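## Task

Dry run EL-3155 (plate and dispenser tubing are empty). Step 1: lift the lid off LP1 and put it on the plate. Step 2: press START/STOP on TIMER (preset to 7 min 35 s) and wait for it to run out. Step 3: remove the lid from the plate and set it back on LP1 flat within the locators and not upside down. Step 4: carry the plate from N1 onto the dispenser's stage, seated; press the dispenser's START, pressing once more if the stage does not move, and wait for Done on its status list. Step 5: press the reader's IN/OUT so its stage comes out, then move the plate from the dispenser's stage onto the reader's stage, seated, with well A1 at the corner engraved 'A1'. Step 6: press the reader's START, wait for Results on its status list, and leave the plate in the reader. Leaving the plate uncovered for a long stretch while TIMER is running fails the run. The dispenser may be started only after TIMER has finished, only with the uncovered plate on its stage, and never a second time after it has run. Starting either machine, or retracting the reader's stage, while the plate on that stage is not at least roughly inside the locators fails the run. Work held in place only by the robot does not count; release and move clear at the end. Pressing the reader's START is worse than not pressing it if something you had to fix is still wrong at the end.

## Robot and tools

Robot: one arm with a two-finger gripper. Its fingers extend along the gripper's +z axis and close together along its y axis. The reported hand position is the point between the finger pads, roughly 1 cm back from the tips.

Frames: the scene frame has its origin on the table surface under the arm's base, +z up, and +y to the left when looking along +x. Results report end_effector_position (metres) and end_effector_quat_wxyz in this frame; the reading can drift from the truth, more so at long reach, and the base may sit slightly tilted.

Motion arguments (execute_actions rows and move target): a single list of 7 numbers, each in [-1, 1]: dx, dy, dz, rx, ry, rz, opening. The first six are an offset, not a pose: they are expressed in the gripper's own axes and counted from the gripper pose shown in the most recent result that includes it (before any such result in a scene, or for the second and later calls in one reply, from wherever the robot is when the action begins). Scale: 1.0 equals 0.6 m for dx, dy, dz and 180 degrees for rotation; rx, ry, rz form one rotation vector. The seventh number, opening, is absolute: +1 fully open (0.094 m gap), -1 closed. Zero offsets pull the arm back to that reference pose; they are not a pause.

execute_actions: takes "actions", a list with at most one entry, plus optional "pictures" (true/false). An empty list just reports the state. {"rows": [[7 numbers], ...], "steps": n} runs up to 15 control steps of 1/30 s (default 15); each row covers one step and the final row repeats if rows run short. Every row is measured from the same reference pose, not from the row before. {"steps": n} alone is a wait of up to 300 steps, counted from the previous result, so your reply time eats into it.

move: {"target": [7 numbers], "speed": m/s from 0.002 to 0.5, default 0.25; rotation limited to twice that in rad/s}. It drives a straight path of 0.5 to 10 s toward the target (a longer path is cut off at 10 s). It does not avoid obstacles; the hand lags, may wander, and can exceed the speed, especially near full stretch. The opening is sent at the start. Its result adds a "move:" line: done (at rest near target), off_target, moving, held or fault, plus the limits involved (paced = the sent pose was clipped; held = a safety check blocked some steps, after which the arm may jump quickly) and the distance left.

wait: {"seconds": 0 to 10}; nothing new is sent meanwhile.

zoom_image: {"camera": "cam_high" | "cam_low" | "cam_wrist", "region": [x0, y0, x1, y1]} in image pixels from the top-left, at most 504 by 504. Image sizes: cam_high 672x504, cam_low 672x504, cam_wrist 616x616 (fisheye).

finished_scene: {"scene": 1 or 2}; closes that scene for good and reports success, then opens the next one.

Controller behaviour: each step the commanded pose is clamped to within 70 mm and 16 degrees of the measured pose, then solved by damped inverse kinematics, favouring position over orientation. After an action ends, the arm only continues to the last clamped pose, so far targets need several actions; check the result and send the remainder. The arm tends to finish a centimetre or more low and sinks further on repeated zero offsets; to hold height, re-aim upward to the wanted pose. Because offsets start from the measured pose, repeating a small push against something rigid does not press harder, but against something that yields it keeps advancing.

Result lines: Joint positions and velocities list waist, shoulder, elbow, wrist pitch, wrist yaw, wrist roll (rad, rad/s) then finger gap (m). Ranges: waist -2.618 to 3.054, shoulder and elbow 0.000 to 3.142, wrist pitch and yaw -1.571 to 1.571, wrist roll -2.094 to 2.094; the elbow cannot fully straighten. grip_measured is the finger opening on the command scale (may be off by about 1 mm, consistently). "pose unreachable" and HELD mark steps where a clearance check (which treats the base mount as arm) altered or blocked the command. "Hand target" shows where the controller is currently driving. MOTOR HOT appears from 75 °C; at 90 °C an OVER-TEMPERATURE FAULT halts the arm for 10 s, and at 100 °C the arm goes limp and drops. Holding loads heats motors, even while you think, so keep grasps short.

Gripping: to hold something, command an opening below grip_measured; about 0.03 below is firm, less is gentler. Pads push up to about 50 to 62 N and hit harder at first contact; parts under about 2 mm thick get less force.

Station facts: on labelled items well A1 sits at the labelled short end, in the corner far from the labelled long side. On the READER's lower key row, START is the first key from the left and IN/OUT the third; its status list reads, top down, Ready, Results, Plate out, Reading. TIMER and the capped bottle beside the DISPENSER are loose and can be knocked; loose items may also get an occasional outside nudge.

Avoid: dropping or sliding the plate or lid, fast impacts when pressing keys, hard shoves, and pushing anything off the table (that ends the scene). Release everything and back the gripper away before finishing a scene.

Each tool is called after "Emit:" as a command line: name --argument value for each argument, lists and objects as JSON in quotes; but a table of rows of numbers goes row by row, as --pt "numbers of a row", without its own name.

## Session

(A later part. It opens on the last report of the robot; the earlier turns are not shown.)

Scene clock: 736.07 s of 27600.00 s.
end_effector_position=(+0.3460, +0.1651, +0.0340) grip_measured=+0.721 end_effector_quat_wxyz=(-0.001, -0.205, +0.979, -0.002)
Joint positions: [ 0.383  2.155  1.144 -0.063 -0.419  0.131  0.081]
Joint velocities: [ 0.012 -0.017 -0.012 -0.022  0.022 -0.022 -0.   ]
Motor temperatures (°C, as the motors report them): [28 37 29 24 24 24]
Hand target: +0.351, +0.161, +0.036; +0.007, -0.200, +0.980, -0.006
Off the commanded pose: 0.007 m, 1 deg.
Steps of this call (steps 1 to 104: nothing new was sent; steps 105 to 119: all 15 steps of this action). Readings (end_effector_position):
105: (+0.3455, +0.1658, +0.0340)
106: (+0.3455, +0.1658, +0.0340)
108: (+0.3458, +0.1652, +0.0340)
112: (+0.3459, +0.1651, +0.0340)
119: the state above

Emit:
move --target '[-0.005,-0.01,-0.21,0,-0.004,0,0.69]' --speed 0.06

Emit:
move --target '[0.311,0.281,-0.01,0,0,0.27,0.69]' --speed 0.12

Scene clock: 741.70 s of 27600.00 s.
end_effector_position=(+0.3480, +0.1641, +0.1504) grip_measured=+0.721 end_effector_quat_wxyz=(-0.002, -0.206, +0.978, -0.001)
Joint positions: [ 0.233  1.807  1.084 -0.418 -0.488 -0.022  0.081]
Joint velocities: [-0.017 -0.007 -0.002  0.037 -0.007 -0.081  0.   ]
Motor temperatures (°C, as the motors report them): [28 38 29 24 24 24]
Hand target: +0.350, +0.162, +0.159; +0.006, -0.204, +0.979, +0.001
Off the commanded pose: 0.010 m, 1 deg.
move: done
camera_calibration (this result's frames):
cam_wrist: T_world_to_cam=[[0.421982, -0.906496, 0.0140248, -0.0023723], [-0.735151, -0.333085, 0.590429, 0.221392], [-0.53055, -0.259461, -0.806967, 0.474293], [0, 0, 0, 1]] pos_world=[0.415394, 0.194653, 0.252056]

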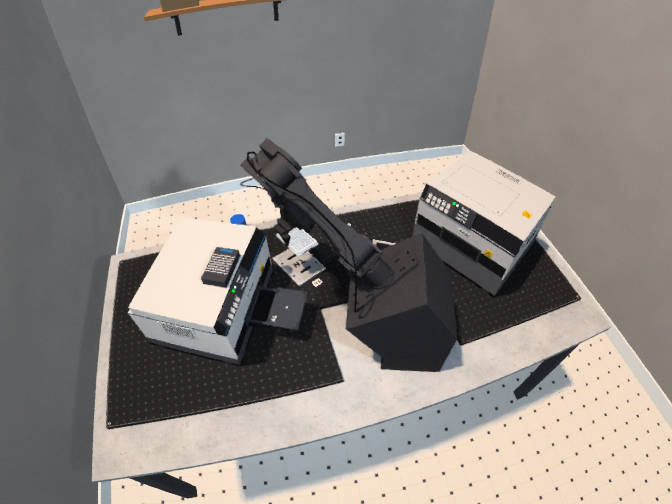

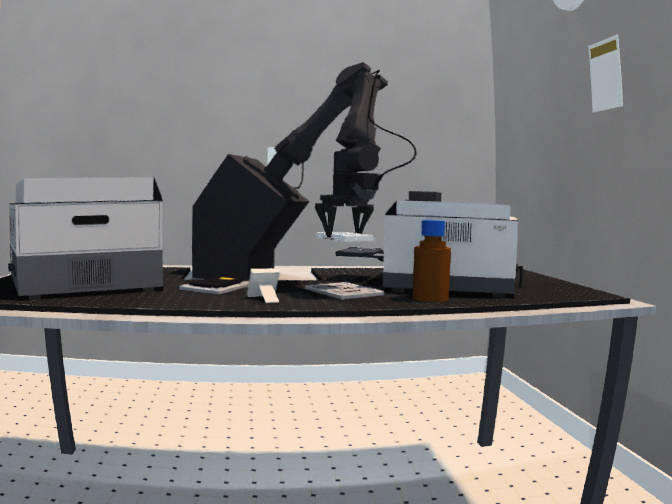

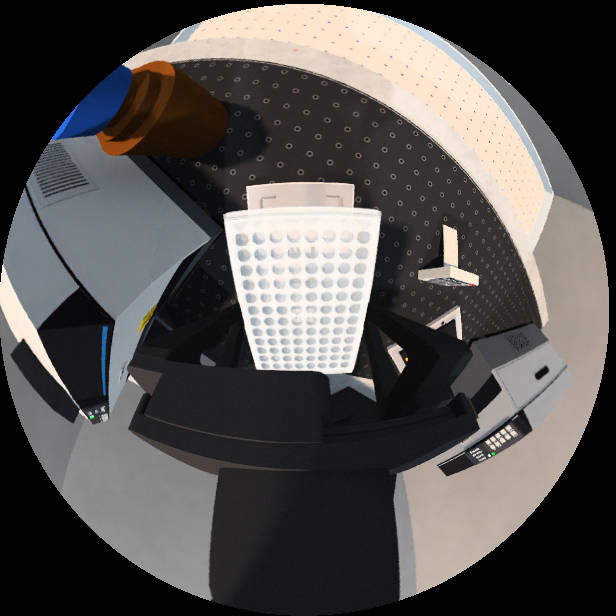

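Scene clock: 745.83 s of 27600.00 s.
end_effector_position=(+0.1100, +0.2419, +0.1514) grip_measured=+0.721 end_effector_quat_wxyz=(-0.006, +0.208, +0.978, -0.011)
Joint positions: [ 1.063  1.253  0.496 -0.198 -0.051  1.548  0.081]
Joint velocities: [-0.012 -0.002  0.002  0.007 -0.007  0.081  0.001]
Motor temperatures (°C, as the motors report them): [27 38 29 24 24 24]
Hand target: +0.111, +0.239, +0.153; +0.003, +0.210, +0.978, -0.009
Off the commanded pose: 0.006 m, 1 deg.
move: done
camera_calibration (this result's frames):
cam_wrist: T_world_to_cam=[[-0.388872, -0.920563, 0.0366307, 0.257715], [-0.732416, 0.333023, 0.593853, -0.0901583], [-0.558879, 0.204104, -0.803739, 0.259487], [0, 0, 0, 1]] pos_world=[0.179206, 0.214306, 0.25266]

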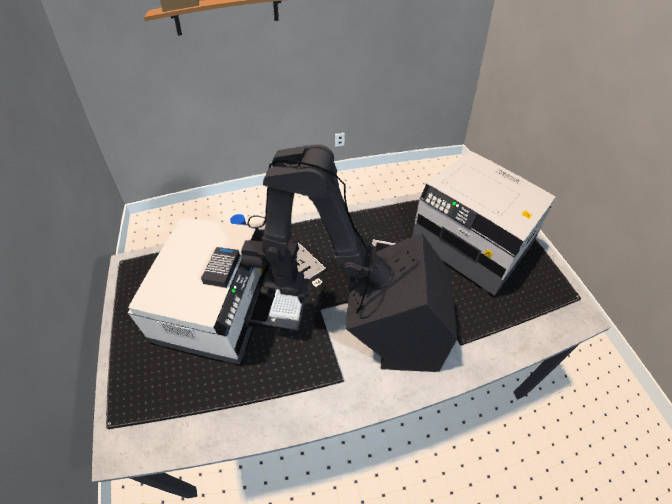

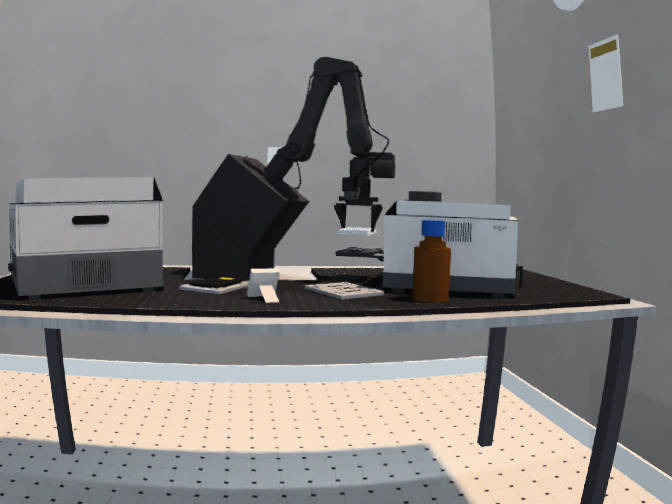

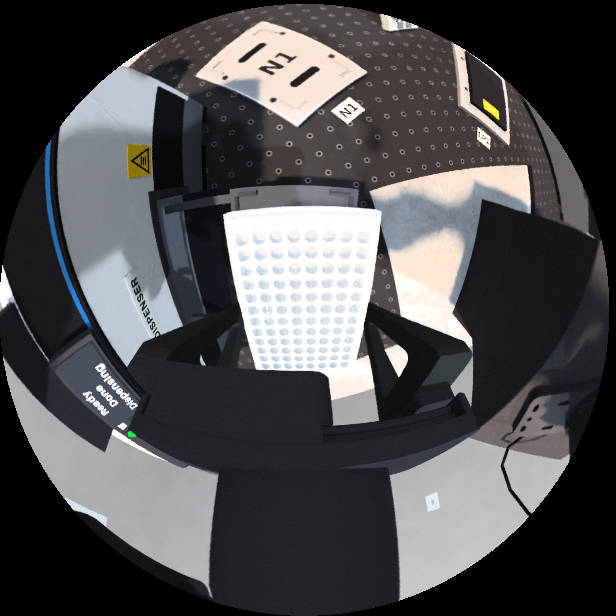

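Emit:
move --target '[-0.008,0.02,0.055,-0.014,-0.002,0,0.69]' --speed 0.03

Emit:
zoom_image --camera "cam_wrist" --region '[190, 150, 420, 380]'

Emit:
zoom_image --camera "cam_low" --region '[320, 220, 400, 270]'

Scene clock: 751.47 s of 27600.00 s.
end_effector_position=(+0.1163, +0.2518, +0.1198) grip_measured=+0.721 end_effector_quat_wxyz=(-0.001, +0.208, +0.978, +0.010)
Joint positions: [ 1.063  1.423  0.496  0.016 -0.051  1.55   0.081]
Joint velocities: [-0.012 -0.002 -0.007  0.11  -0.037  0.037 -0.   ]
Motor temperatures (°C, as the motors report them): [27 37 29 24 24 24]
Hand target: +0.119, +0.250, +0.119; +0.001, +0.208, +0.978, +0.010
Off the commanded pose: 0.003 m, 0 deg.
move: done
camera_calibration (this result's frames):
cam_wrist: T_world_to_cam=[[-0.388753, -0.921311, -0.00751966, 0.275849], [-0.74375, 0.308992, 0.592756, -0.0626711], [-0.54379, 0.236028, -0.805347, 0.225984], [0, 0, 0, 1]] pos_world=[0.183513, 0.220169, 0.221219]

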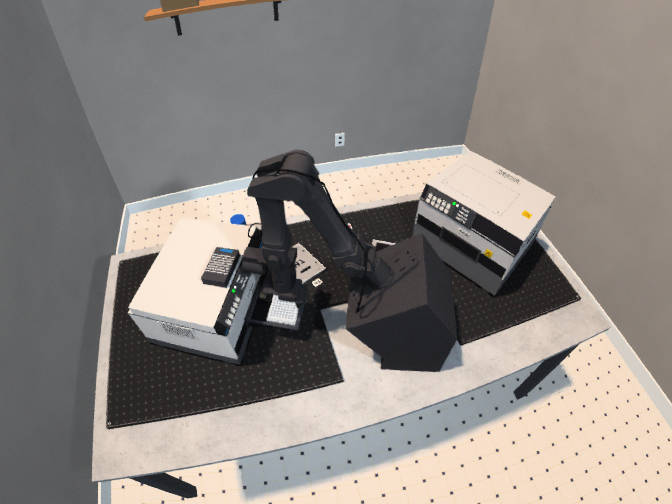

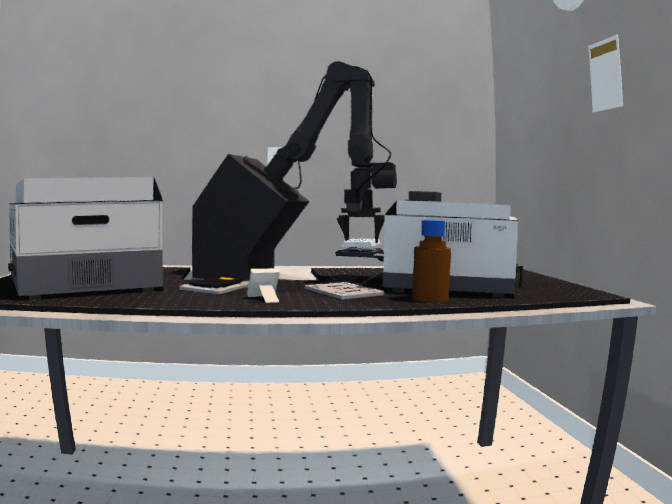

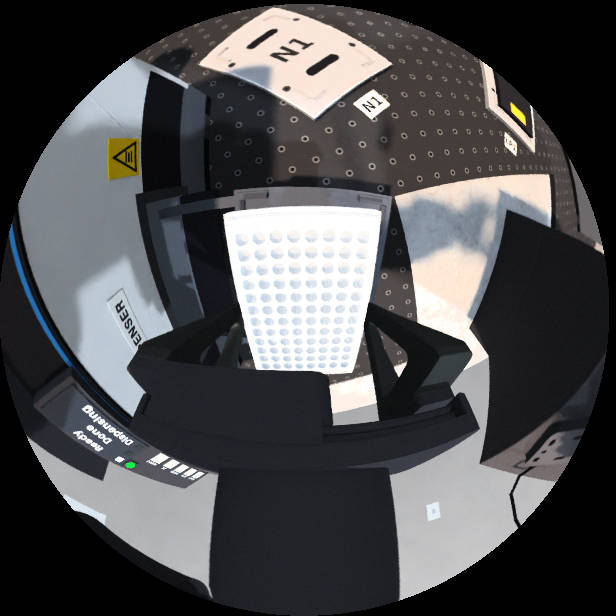

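Region (190, 150, 420, 380) of cam_wrist's 616x616 image, scaled by 2.191, with more detail than that image has.

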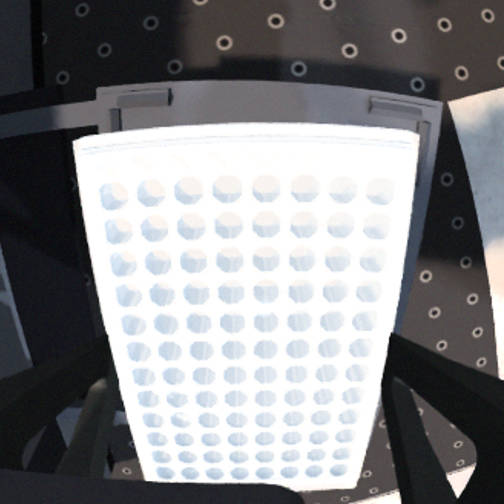

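Region (320, 220, 400, 270) of cam_low's 672x504 image, scaled by 6.300, with more detail than that image has; it fills the top 315 rows of this view, and the rest is white.

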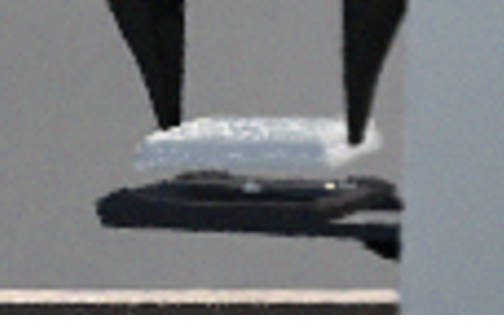

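Emit:
move --target '[-0.012,-0.007,0.013,0.007,-0.002,0.016,0.69]' --speed 0.02

Emit:
zoom_image --camera "cam_wrist" --region '[190, 150, 420, 380]'

Emit:
zoom_image --camera "cam_low" --region '[320, 220, 400, 270]'

Scene clock: 756.63 s of 27600.00 s.
end_effector_position=(+0.1159, +0.2430, +0.1130) grip_measured=+0.721 end_effector_quat_wxyz=(-0.005, +0.225, +0.974, -0.004)
Joint positions: [ 1.048  1.46   0.496  0.024 -0.061  1.572  0.081]
Joint velocities: [-0.007  0.002 -0.007  0.007 -0.007  0.022 -0.   ]
Motor temperatures (°C, as the motors report them): [27 36 29 24 24 24]
Hand target: +0.121, +0.245, +0.112; -0.001, +0.233, +0.973, -0.001
Off the commanded pose: 0.006 m, 1 deg.
move: done
camera_calibration (this result's frames):
cam_wrist: T_world_to_cam=[[-0.420737, -0.906903, 0.0225113, 0.264413], [-0.724066, 0.350657, 0.593944, -0.0686656], [-0.546543, 0.233595, -0.804192, 0.223134], [0, 0, 0, 1]] pos_world=[0.183482, 0.211752, 0.214273]

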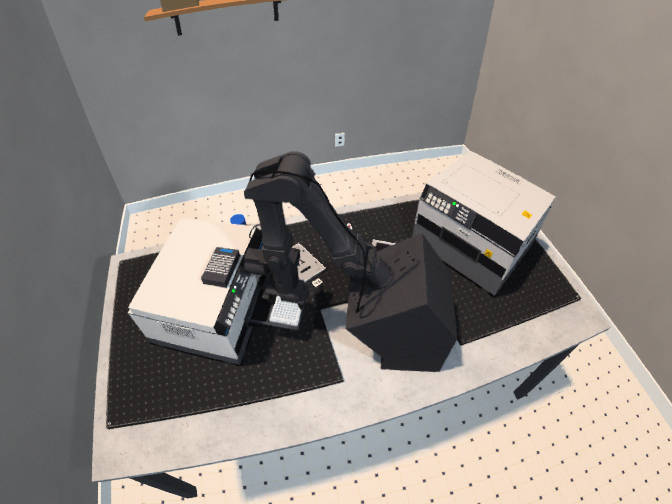

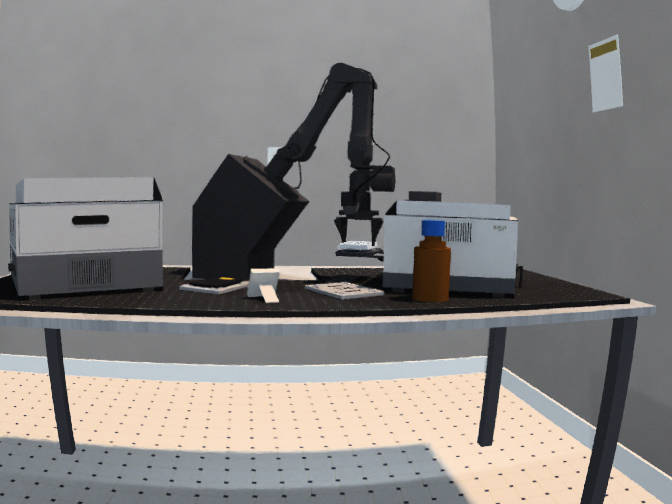

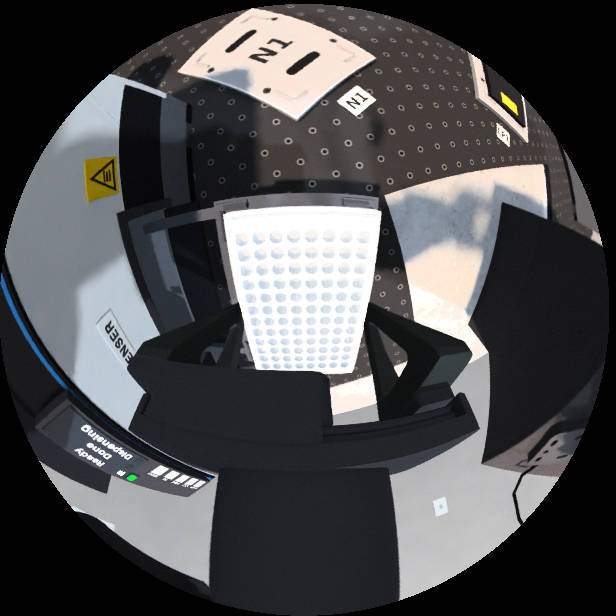

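Region (190, 150, 420, 380) of cam_wrist's 616x616 image, scaled by 2.191, with more detail than that image has.

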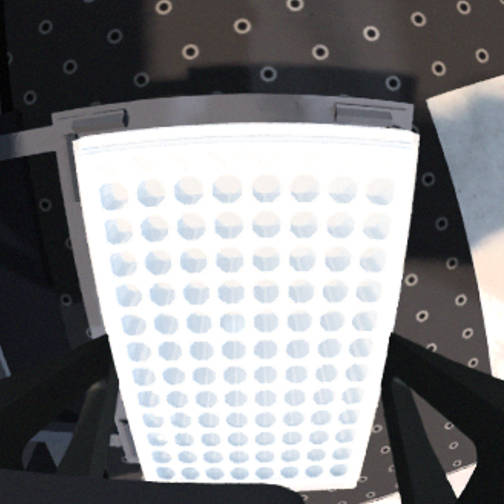

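Region (320, 220, 400, 270) of cam_low's 672x504 image, scaled by 6.300, with more detail than that image has; it fills the top 315 rows of this view, and the rest is white.

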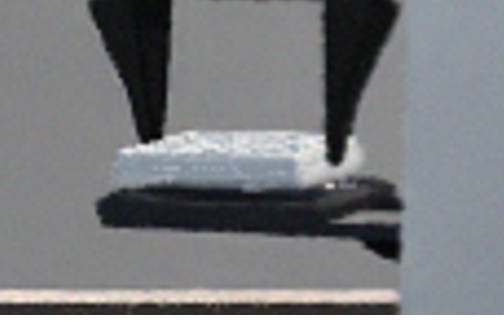

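Emit:
execute_actions --actions '[{"rows":[[-0.005,0.013,0.006,-0.007,-0.002,0.004,0.69]]}]'

Emit:
zoom_image --camera "cam_wrist" --region '[190, 150, 420, 380]'

Emit:
zoom_image --camera "cam_low" --region '[320, 220, 400, 270]'

Scene clock: 760.10 s of 27600.00 s.
end_effector_position=(+0.1172, +0.2454, +0.1101) grip_measured=+0.721 end_effector_quat_wxyz=(-0.004, +0.226, +0.974, +0.002)
Joint positions: [ 1.048  1.476  0.496  0.051 -0.061  1.573  0.081]
Joint velocities: [-0.002 -0.017 -0.012  0.051 -0.007 -0.022 -0.   ]
Motor temperatures (°C, as the motors report them): [26 36 29 24 24 24]
Hand target: +0.122, +0.249, +0.109; +0.000, +0.231, +0.973, +0.006
Off the commanded pose: 0.006 m, 1 deg.
Steps of this call (steps 1 to 89: nothing new was sent; steps 90 to 104: all 15 steps of this action). Readings (end_effector_position):
90: (+0.1160, +0.2433, +0.1126)
91: (+0.1163, +0.2438, +0.1120)
93: (+0.1164, +0.2438, +0.1108)
97: (+0.1166, +0.2442, +0.1101)
104: the state above
camera_calibration (this result's frames):
cam_wrist: T_world_to_cam=[[-0.421271, -0.906876, 0.0103273, 0.268589], [-0.726858, 0.344414, 0.594186, -0.0650799], [-0.54241, 0.242807, -0.804262, 0.218246], [0, 0, 0, 1]] pos_world=[0.184224, 0.213, 0.211422]

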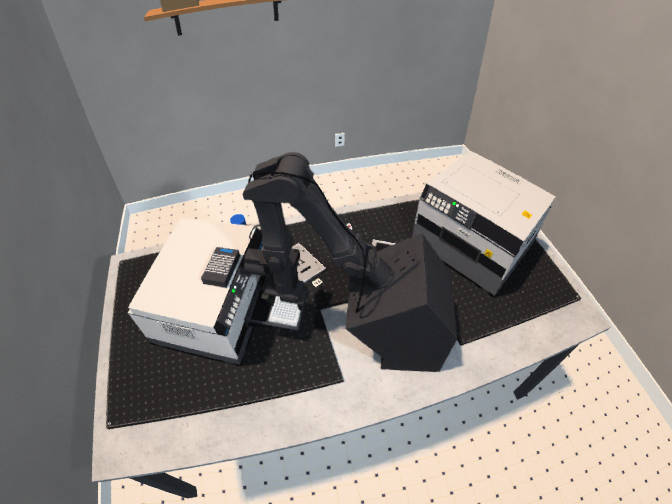

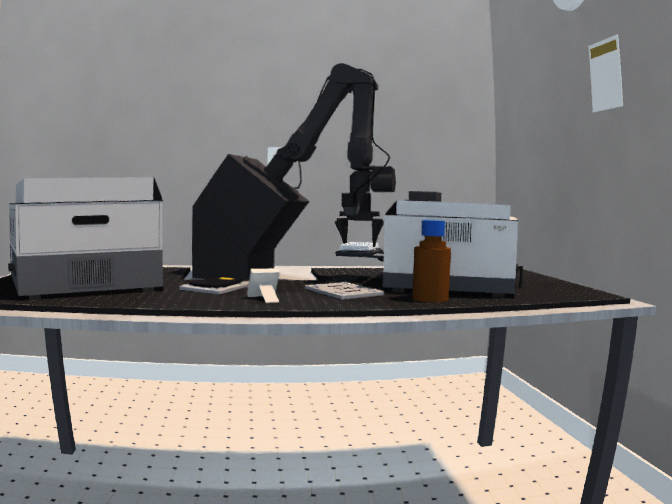

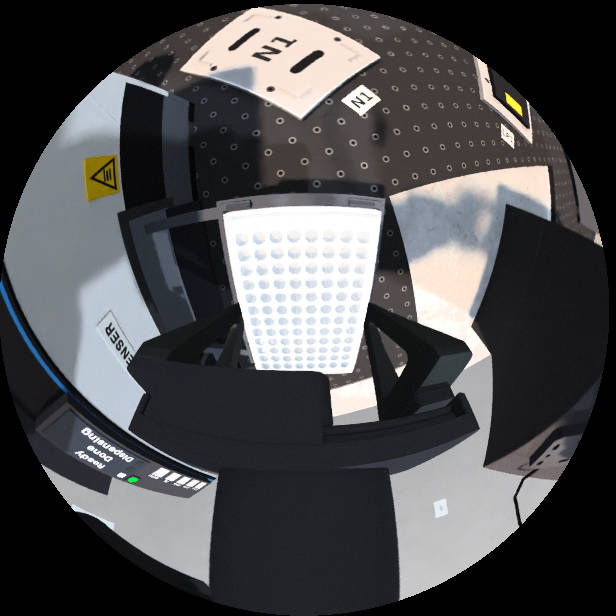

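Region (190, 150, 420, 380) of cam_wrist's 616x616 image, scaled by 2.191, with more detail than that image has.

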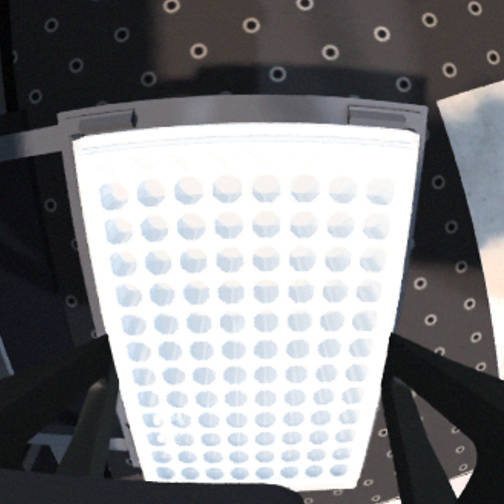

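Region (320, 220, 400, 270) of cam_low's 672x504 image, scaled by 6.300, with more detail than that image has; it fills the top 315 rows of this view, and the rest is white.

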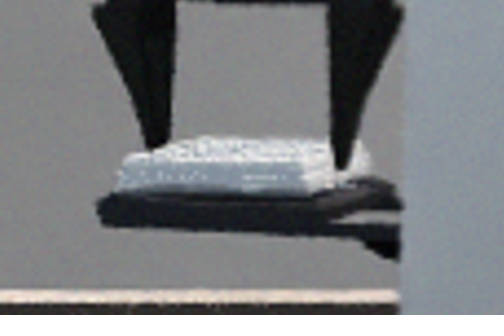

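Emit:
execute_actions --actions '[{"rows":[[-0.004,0.012,0.005,-0.0055,-0.002,0.007,0.69]]}]' --pictures false

Emit:
wait --seconds 0.5

Emit:
zoom_image --camera "cam_wrist" --region '[190, 150, 420, 380]'

Emit:
zoom_image --camera "cam_low" --region '[320, 220, 400, 270]'

Scene clock: 763.97 s of 27600.00 s.
end_effector_position=(+0.1180, +0.2469, +0.1082) grip_measured=+0.721 end_effector_quat_wxyz=(-0.003, +0.231, +0.973, +0.005)
Joint positions: [ 1.048  1.486  0.496  0.069 -0.061  1.584  0.081]
Joint velocities: [-0.007 -0.017 -0.007  0.007 -0.095 -0.051  0.   ]
Motor temperatures (°C, as the motors report them): [26 35 29 24 24 24]
Hand target: +0.123, +0.251, +0.107; +0.001, +0.236, +0.972, +0.009
Off the commanded pose: 0.006 m, 1 deg.
Steps of this call (steps 1 to 101: nothing new was sent; steps 102 to 116: all 15 steps of this action). Readings (end_effector_position):
102: (+0.1174, +0.2457, +0.1099)
103: (+0.1174, +0.2458, +0.1094)
105: (+0.1175, +0.2458, +0.1085)
109: (+0.1179, +0.2466, +0.1082)
116: the state above

Scene clock: 764.47 s of 27600.00 s.
end_effector_position=(+0.1181, +0.2469, +0.1081) grip_measured=+0.721 end_effector_quat_wxyz=(-0.003, +0.231, +0.973, +0.006)
Joint positions: [ 1.048  1.487  0.496  0.07  -0.061  1.585  0.081]
Joint velocities: [-0.012 -0.007  0.012 -0.022 -0.007  0.022 -0.   ]
Motor temperatures (°C, as the motors report them): [26 35 29 24 24 24]
Hand target: +0.122, +0.251, +0.107; +0.001, +0.236, +0.972, +0.009
Off the commanded pose: 0.006 m, 1 deg.
Steps of this call (steps 1 to 15: nothing new was sent). Readings (end_effector_position):
1: (+0.1180, +0.2469, +0.1082)
2: (+0.1180, +0.2469, +0.1082)
4: (+0.1180, +0.2469, +0.1082)
8: (+0.1180, +0.2469, +0.1082)
15: the state above
camera_calibration (this result's frames):
cam_wrist: T_world_to_cam=[[-0.431949, -0.901895, 0.00242969, 0.271227], [-0.724792, 0.348729, 0.594193, -0.0650825], [-0.536747, 0.2549, -0.804319, 0.213062], [0, 0, 0, 1]] pos_world=[0.184345, 0.213005, 0.209382]

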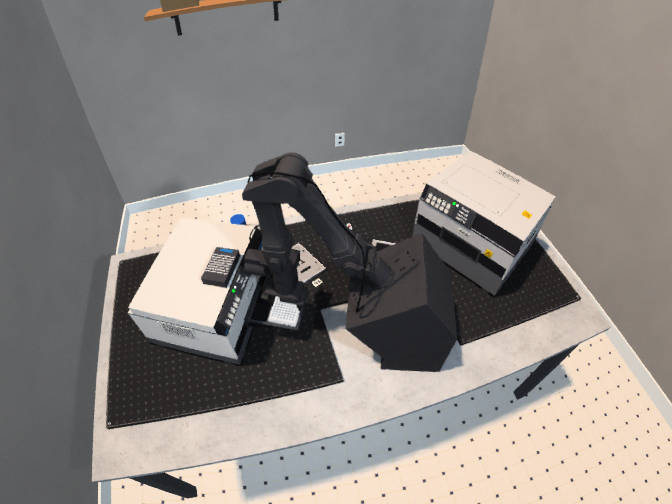

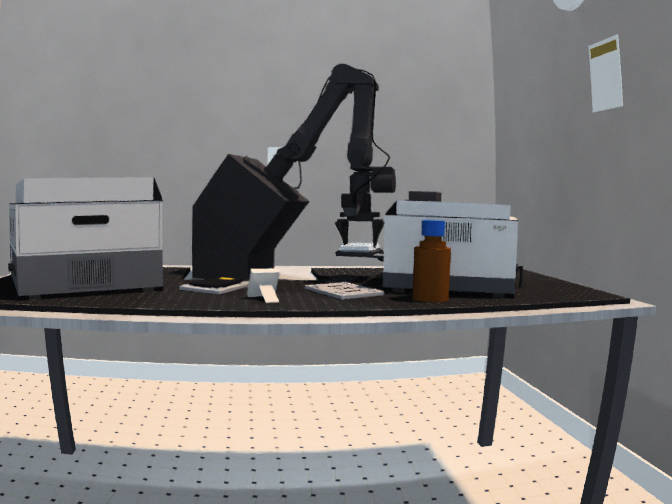

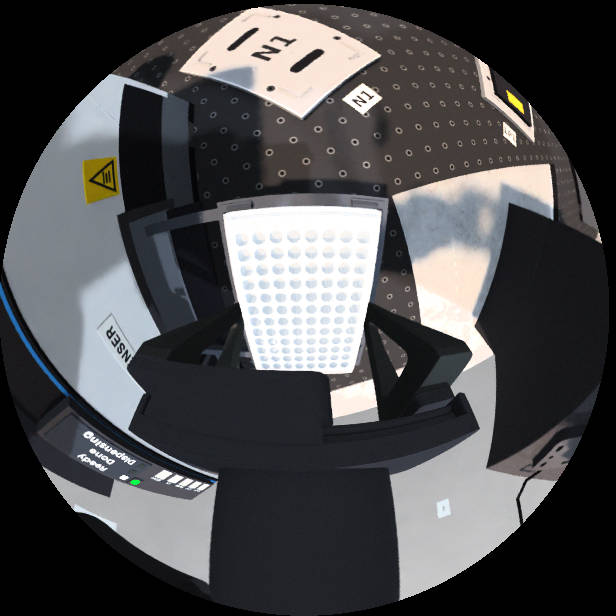

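Region (190, 150, 420, 380) of cam_wrist's 616x616 image, scaled by 2.191, with more detail than that image has.

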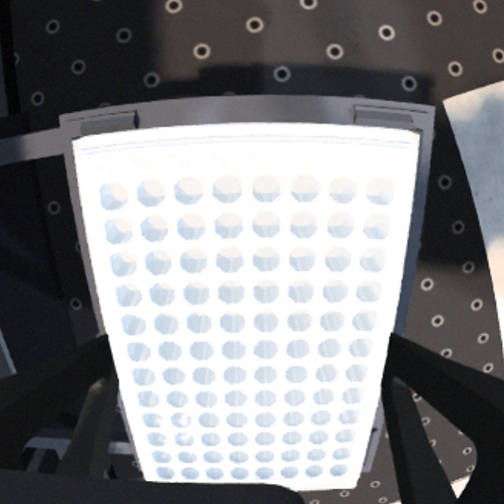

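Region (320, 220, 400, 270) of cam_low's 672x504 image, scaled by 6.300, with more detail than that image has; it fills the top 315 rows of this view, and the rest is white.

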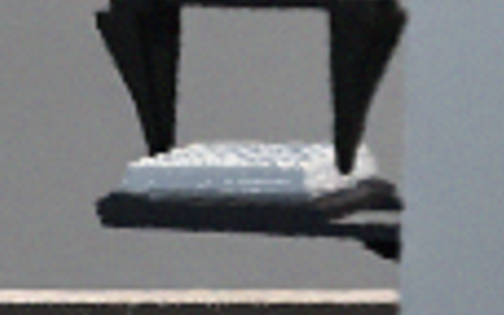

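Symmetric. Lower 3 mm in ramp.

Emit:
execute_actions --actions '[{"rows":[[-0.002,0.01,0.003,-0.004,-0.002,0.002,0.69],[-0.002,0.01,0.003,-0.004,-0.002,0.002,0.69],[-0.002,0.0105,0.004,-0.004,-0.002,0.002,0.69],[-0.002,0.0105,0.004,-0.004,-0.002,0.002,0.69],[-0.002,0.011,0.005,-0.0042,-0.002,0.002,0.69],[-0.002,0.011,0.005,-0.0042,-0.002,0.002,0.69],[-0.002,0.011,0.006,-0.0045,-0.002,0.002,0.69],[-0.002,0.011,0.007,-0.0045,-0.002,0.002,0.69]]}]'

Emit:
zoom_image --camera "cam_wrist" --region '[190, 150, 420, 380]'

Emit:
zoom_image --camera "cam_low" --region '[320, 220, 400, 270]'

Scene clock: 768.80 s of 27600.00 s.
end_effector_position=(+0.1183, +0.2473, +0.1069) grip_measured=+0.721 end_effector_quat_wxyz=(-0.003, +0.231, +0.973, +0.007)
Joint positions: [ 1.048  1.493  0.496  0.08  -0.061  1.585  0.081]
Joint velocities: [ 0.002 -0.022  0.002 -0.007 -0.007 -0.007 -0.001]
Motor temperatures (°C, as the motors report them): [26 35 29 24 24 24]
Hand target: +0.122, +0.252, +0.104; +0.002, +0.234, +0.972, +0.012
Off the commanded pose: 0.007 m, 1 deg.
Steps of this call (steps 1 to 115: nothing new was sent; steps 116 to 130: all 15 steps of this action). Readings (end_effector_position):
116: (+0.1181, +0.2471, +0.1081)
117: (+0.1182, +0.2473, +0.1081)
119: (+0.1184, +0.2477, +0.1079)
123: (+0.1183, +0.2473, +0.1069)
130: the state above
camera_calibration (this result's frames):
cam_wrist: T_world_to_cam=[[-0.432166, -0.901794, -0.000233668, 0.272009], [-0.725399, 0.347478, 0.594185, -0.0638979], [-0.535751, 0.256956, -0.804328, 0.211468], [0, 0, 0, 1]] pos_world=[0.184495, 0.213161, 0.20812]

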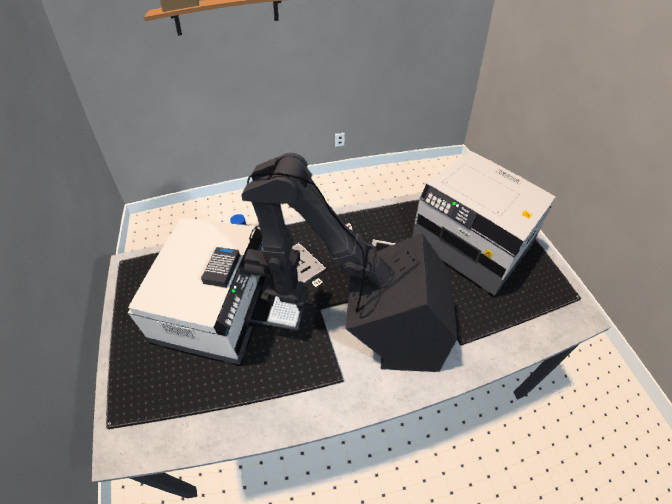

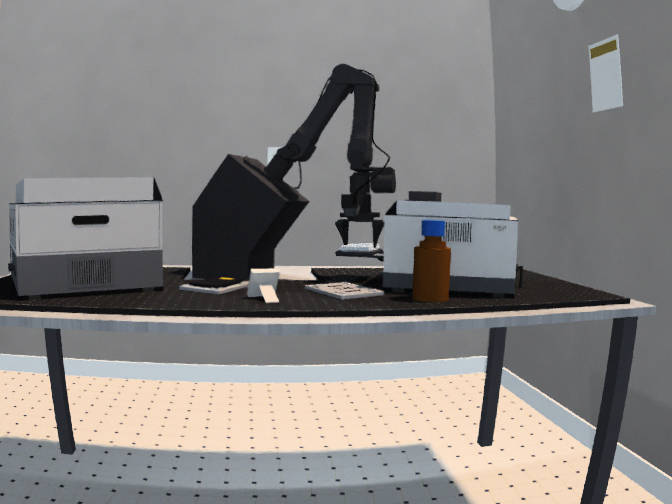

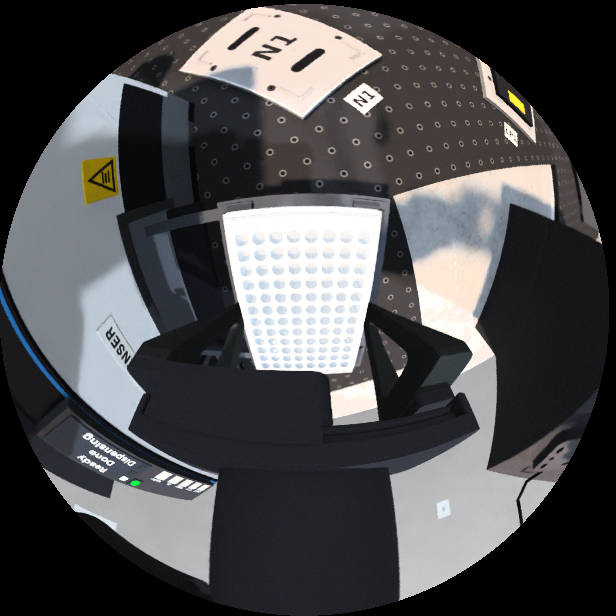

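Region (190, 150, 420, 380) of cam_wrist's 616x616 image, scaled by 2.191, with more detail than that image has.

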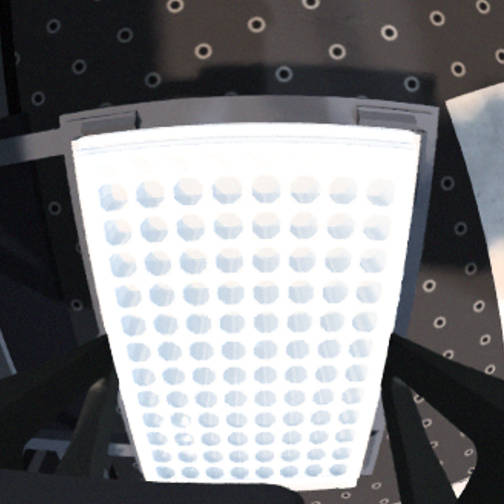

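Region (320, 220, 400, 270) of cam_low's 672x504 image, scaled by 6.300, with more detail than that image has; it fills the top 315 rows of this view, and the rest is white.

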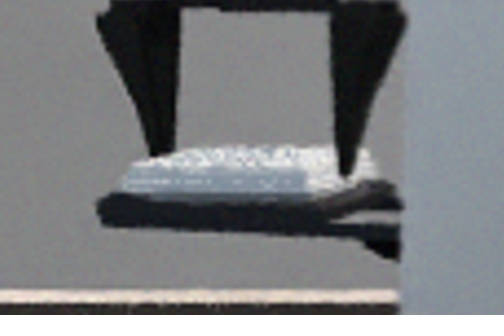

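Emit:
execute_actions --actions '[{"rows":[[0.004,0.006,0.001,-0.001,0,0,0.69]]}]'

Emit:
zoom_image --camera "cam_wrist" --region '[190, 150, 420, 380]'

Scene clock: 772.60 s of 27600.00 s.
end_effector_position=(+0.1183, +0.2474, +0.1068) grip_measured=+0.721 end_effector_quat_wxyz=(-0.003, +0.231, +0.973, +0.007)
Joint positions: [ 1.048  1.493  0.496  0.08  -0.061  1.585  0.081]
Joint velocities: [-0.007 -0.012  0.002  0.007 -0.007  0.022  0.001]
Motor temperatures (°C, as the motors report them): [26 35 29 24 24 24]
Hand target: +0.118, +0.252, +0.106; -0.002, +0.231, +0.973, +0.008
Off the commanded pose: 0.004 m, 0 deg.
Steps of this call (steps 1 to 99: nothing new was sent; steps 100 to 114: all 15 steps of this action). Readings (end_effector_position):
100: (+0.1182, +0.2474, +0.1068)
101: (+0.1183, +0.2474, +0.1068)
103: (+0.1183, +0.2474, +0.1068)
107: (+0.1183, +0.2474, +0.1068)
114: the state above
camera_calibration (this result's frames):
cam_wrist: T_world_to_cam=[[-0.431895, -0.901924, -0.000216806, 0.272004], [-0.725581, 0.347309, 0.594062, -0.063866], [-0.535723, 0.256729, -0.80442, 0.211491], [0, 0, 0, 1]] pos_world=[0.184438, 0.213212, 0.208127]

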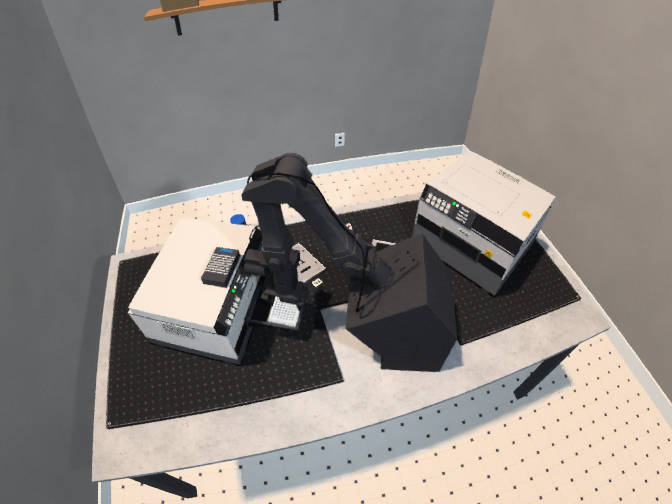

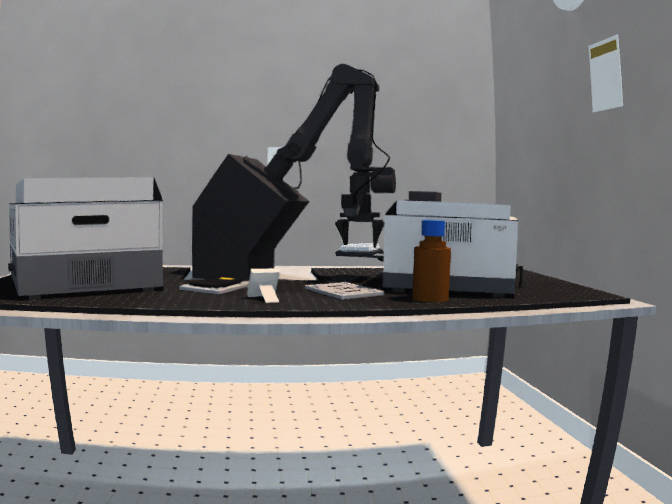

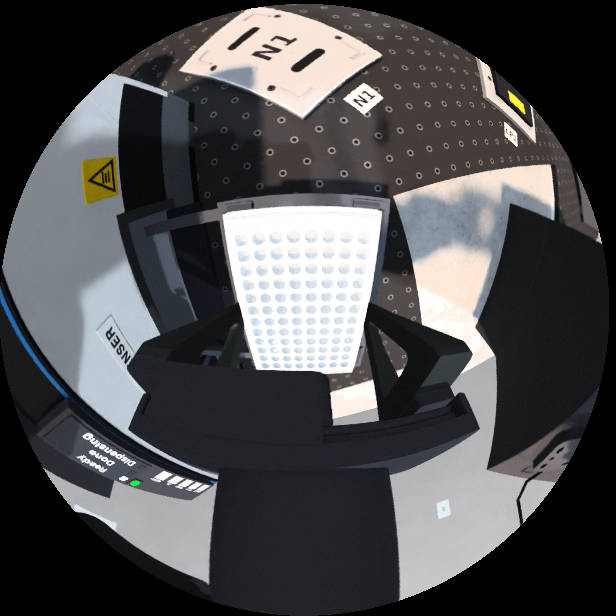

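Region (190, 150, 420, 380) of cam_wrist's 616x616 image, scaled by 2.191, with more detail than that image has.

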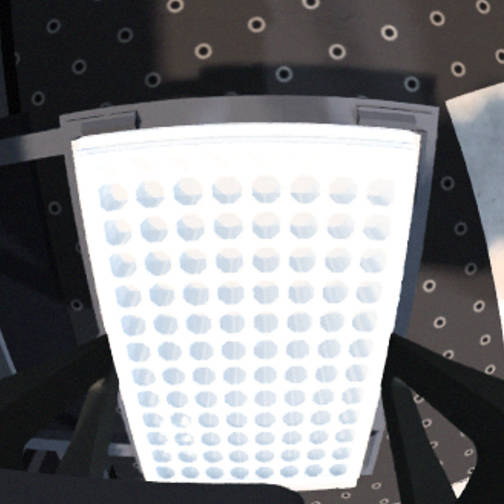

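Emit:
execute_actions --actions '[{"rows":[[0.007,0.004,0.002,0.001,0,0,0.69]]}]'

Emit:
zoom_image --camera "cam_wrist" --region '[190, 150, 420, 380]'

Scene clock: 775.00 s of 27600.00 s.
end_effector_position=(+0.1180, +0.2473, +0.1068) grip_measured=+0.721 end_effector_quat_wxyz=(+0.001, +0.231, +0.973, +0.006)
Joint positions: [ 1.055  1.493  0.496  0.079 -0.049  1.591  0.081]
Joint velocities: [ 0.012  0.012 -0.007 -0.007 -0.022 -0.022 -0.   ]
Motor temperatures (°C, as the motors report them): [26 34 29 24 24 24]
Hand target: +0.116, +0.251, +0.106; -0.003, +0.231, +0.973, +0.005
Off the commanded pose: 0.005 m, 0 deg.
Steps of this call (steps 1 to 57: nothing new was sent; steps 58 to 72: all 15 steps of this action). Readings (end_effector_position):
58: (+0.1181, +0.2473, +0.1068)
59: (+0.1180, +0.2473, +0.1068)
61: (+0.1180, +0.2473, +0.1068)
65: (+0.1180, +0.2473, +0.1068)
72: the state above
camera_calibration (this result's frames):
cam_wrist: T_world_to_cam=[[-0.431898, -0.901922, 0.000484596, 0.271776], [-0.729481, 0.349638, 0.587887, -0.0634204], [-0.530398, 0.253554, -0.808943, 0.211956], [0, 0, 0, 1]] pos_world=[0.183537, 0.213553, 0.208613]

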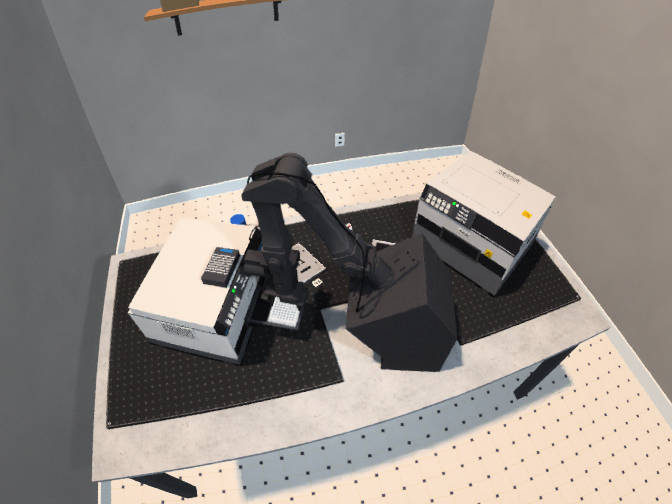

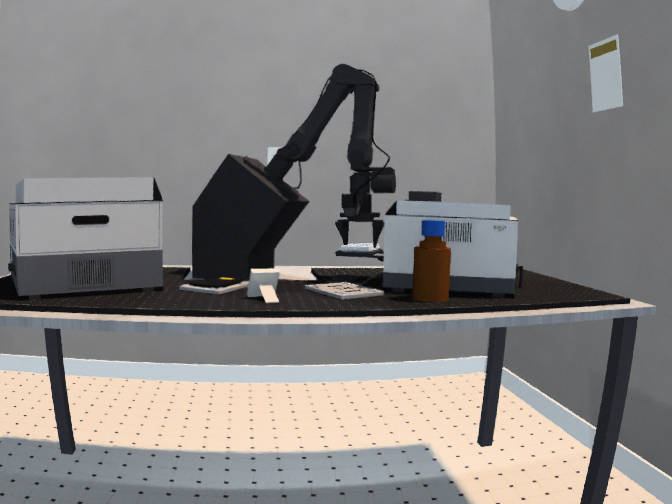

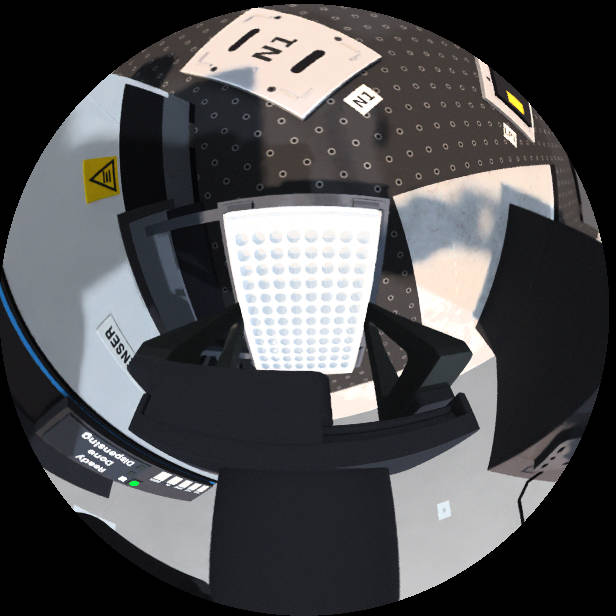

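Region (190, 150, 420, 380) of cam_wrist's 616x616 image, scaled by 2.191, with more detail than that image has.

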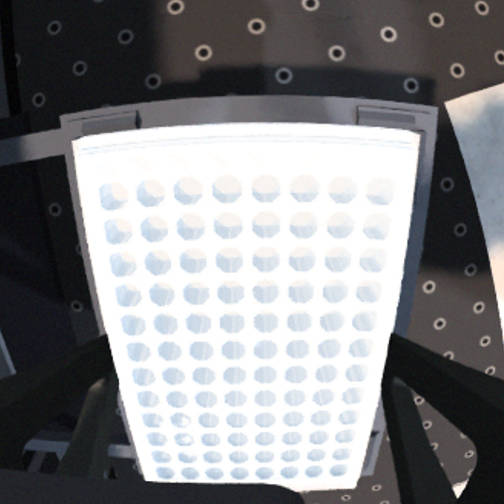

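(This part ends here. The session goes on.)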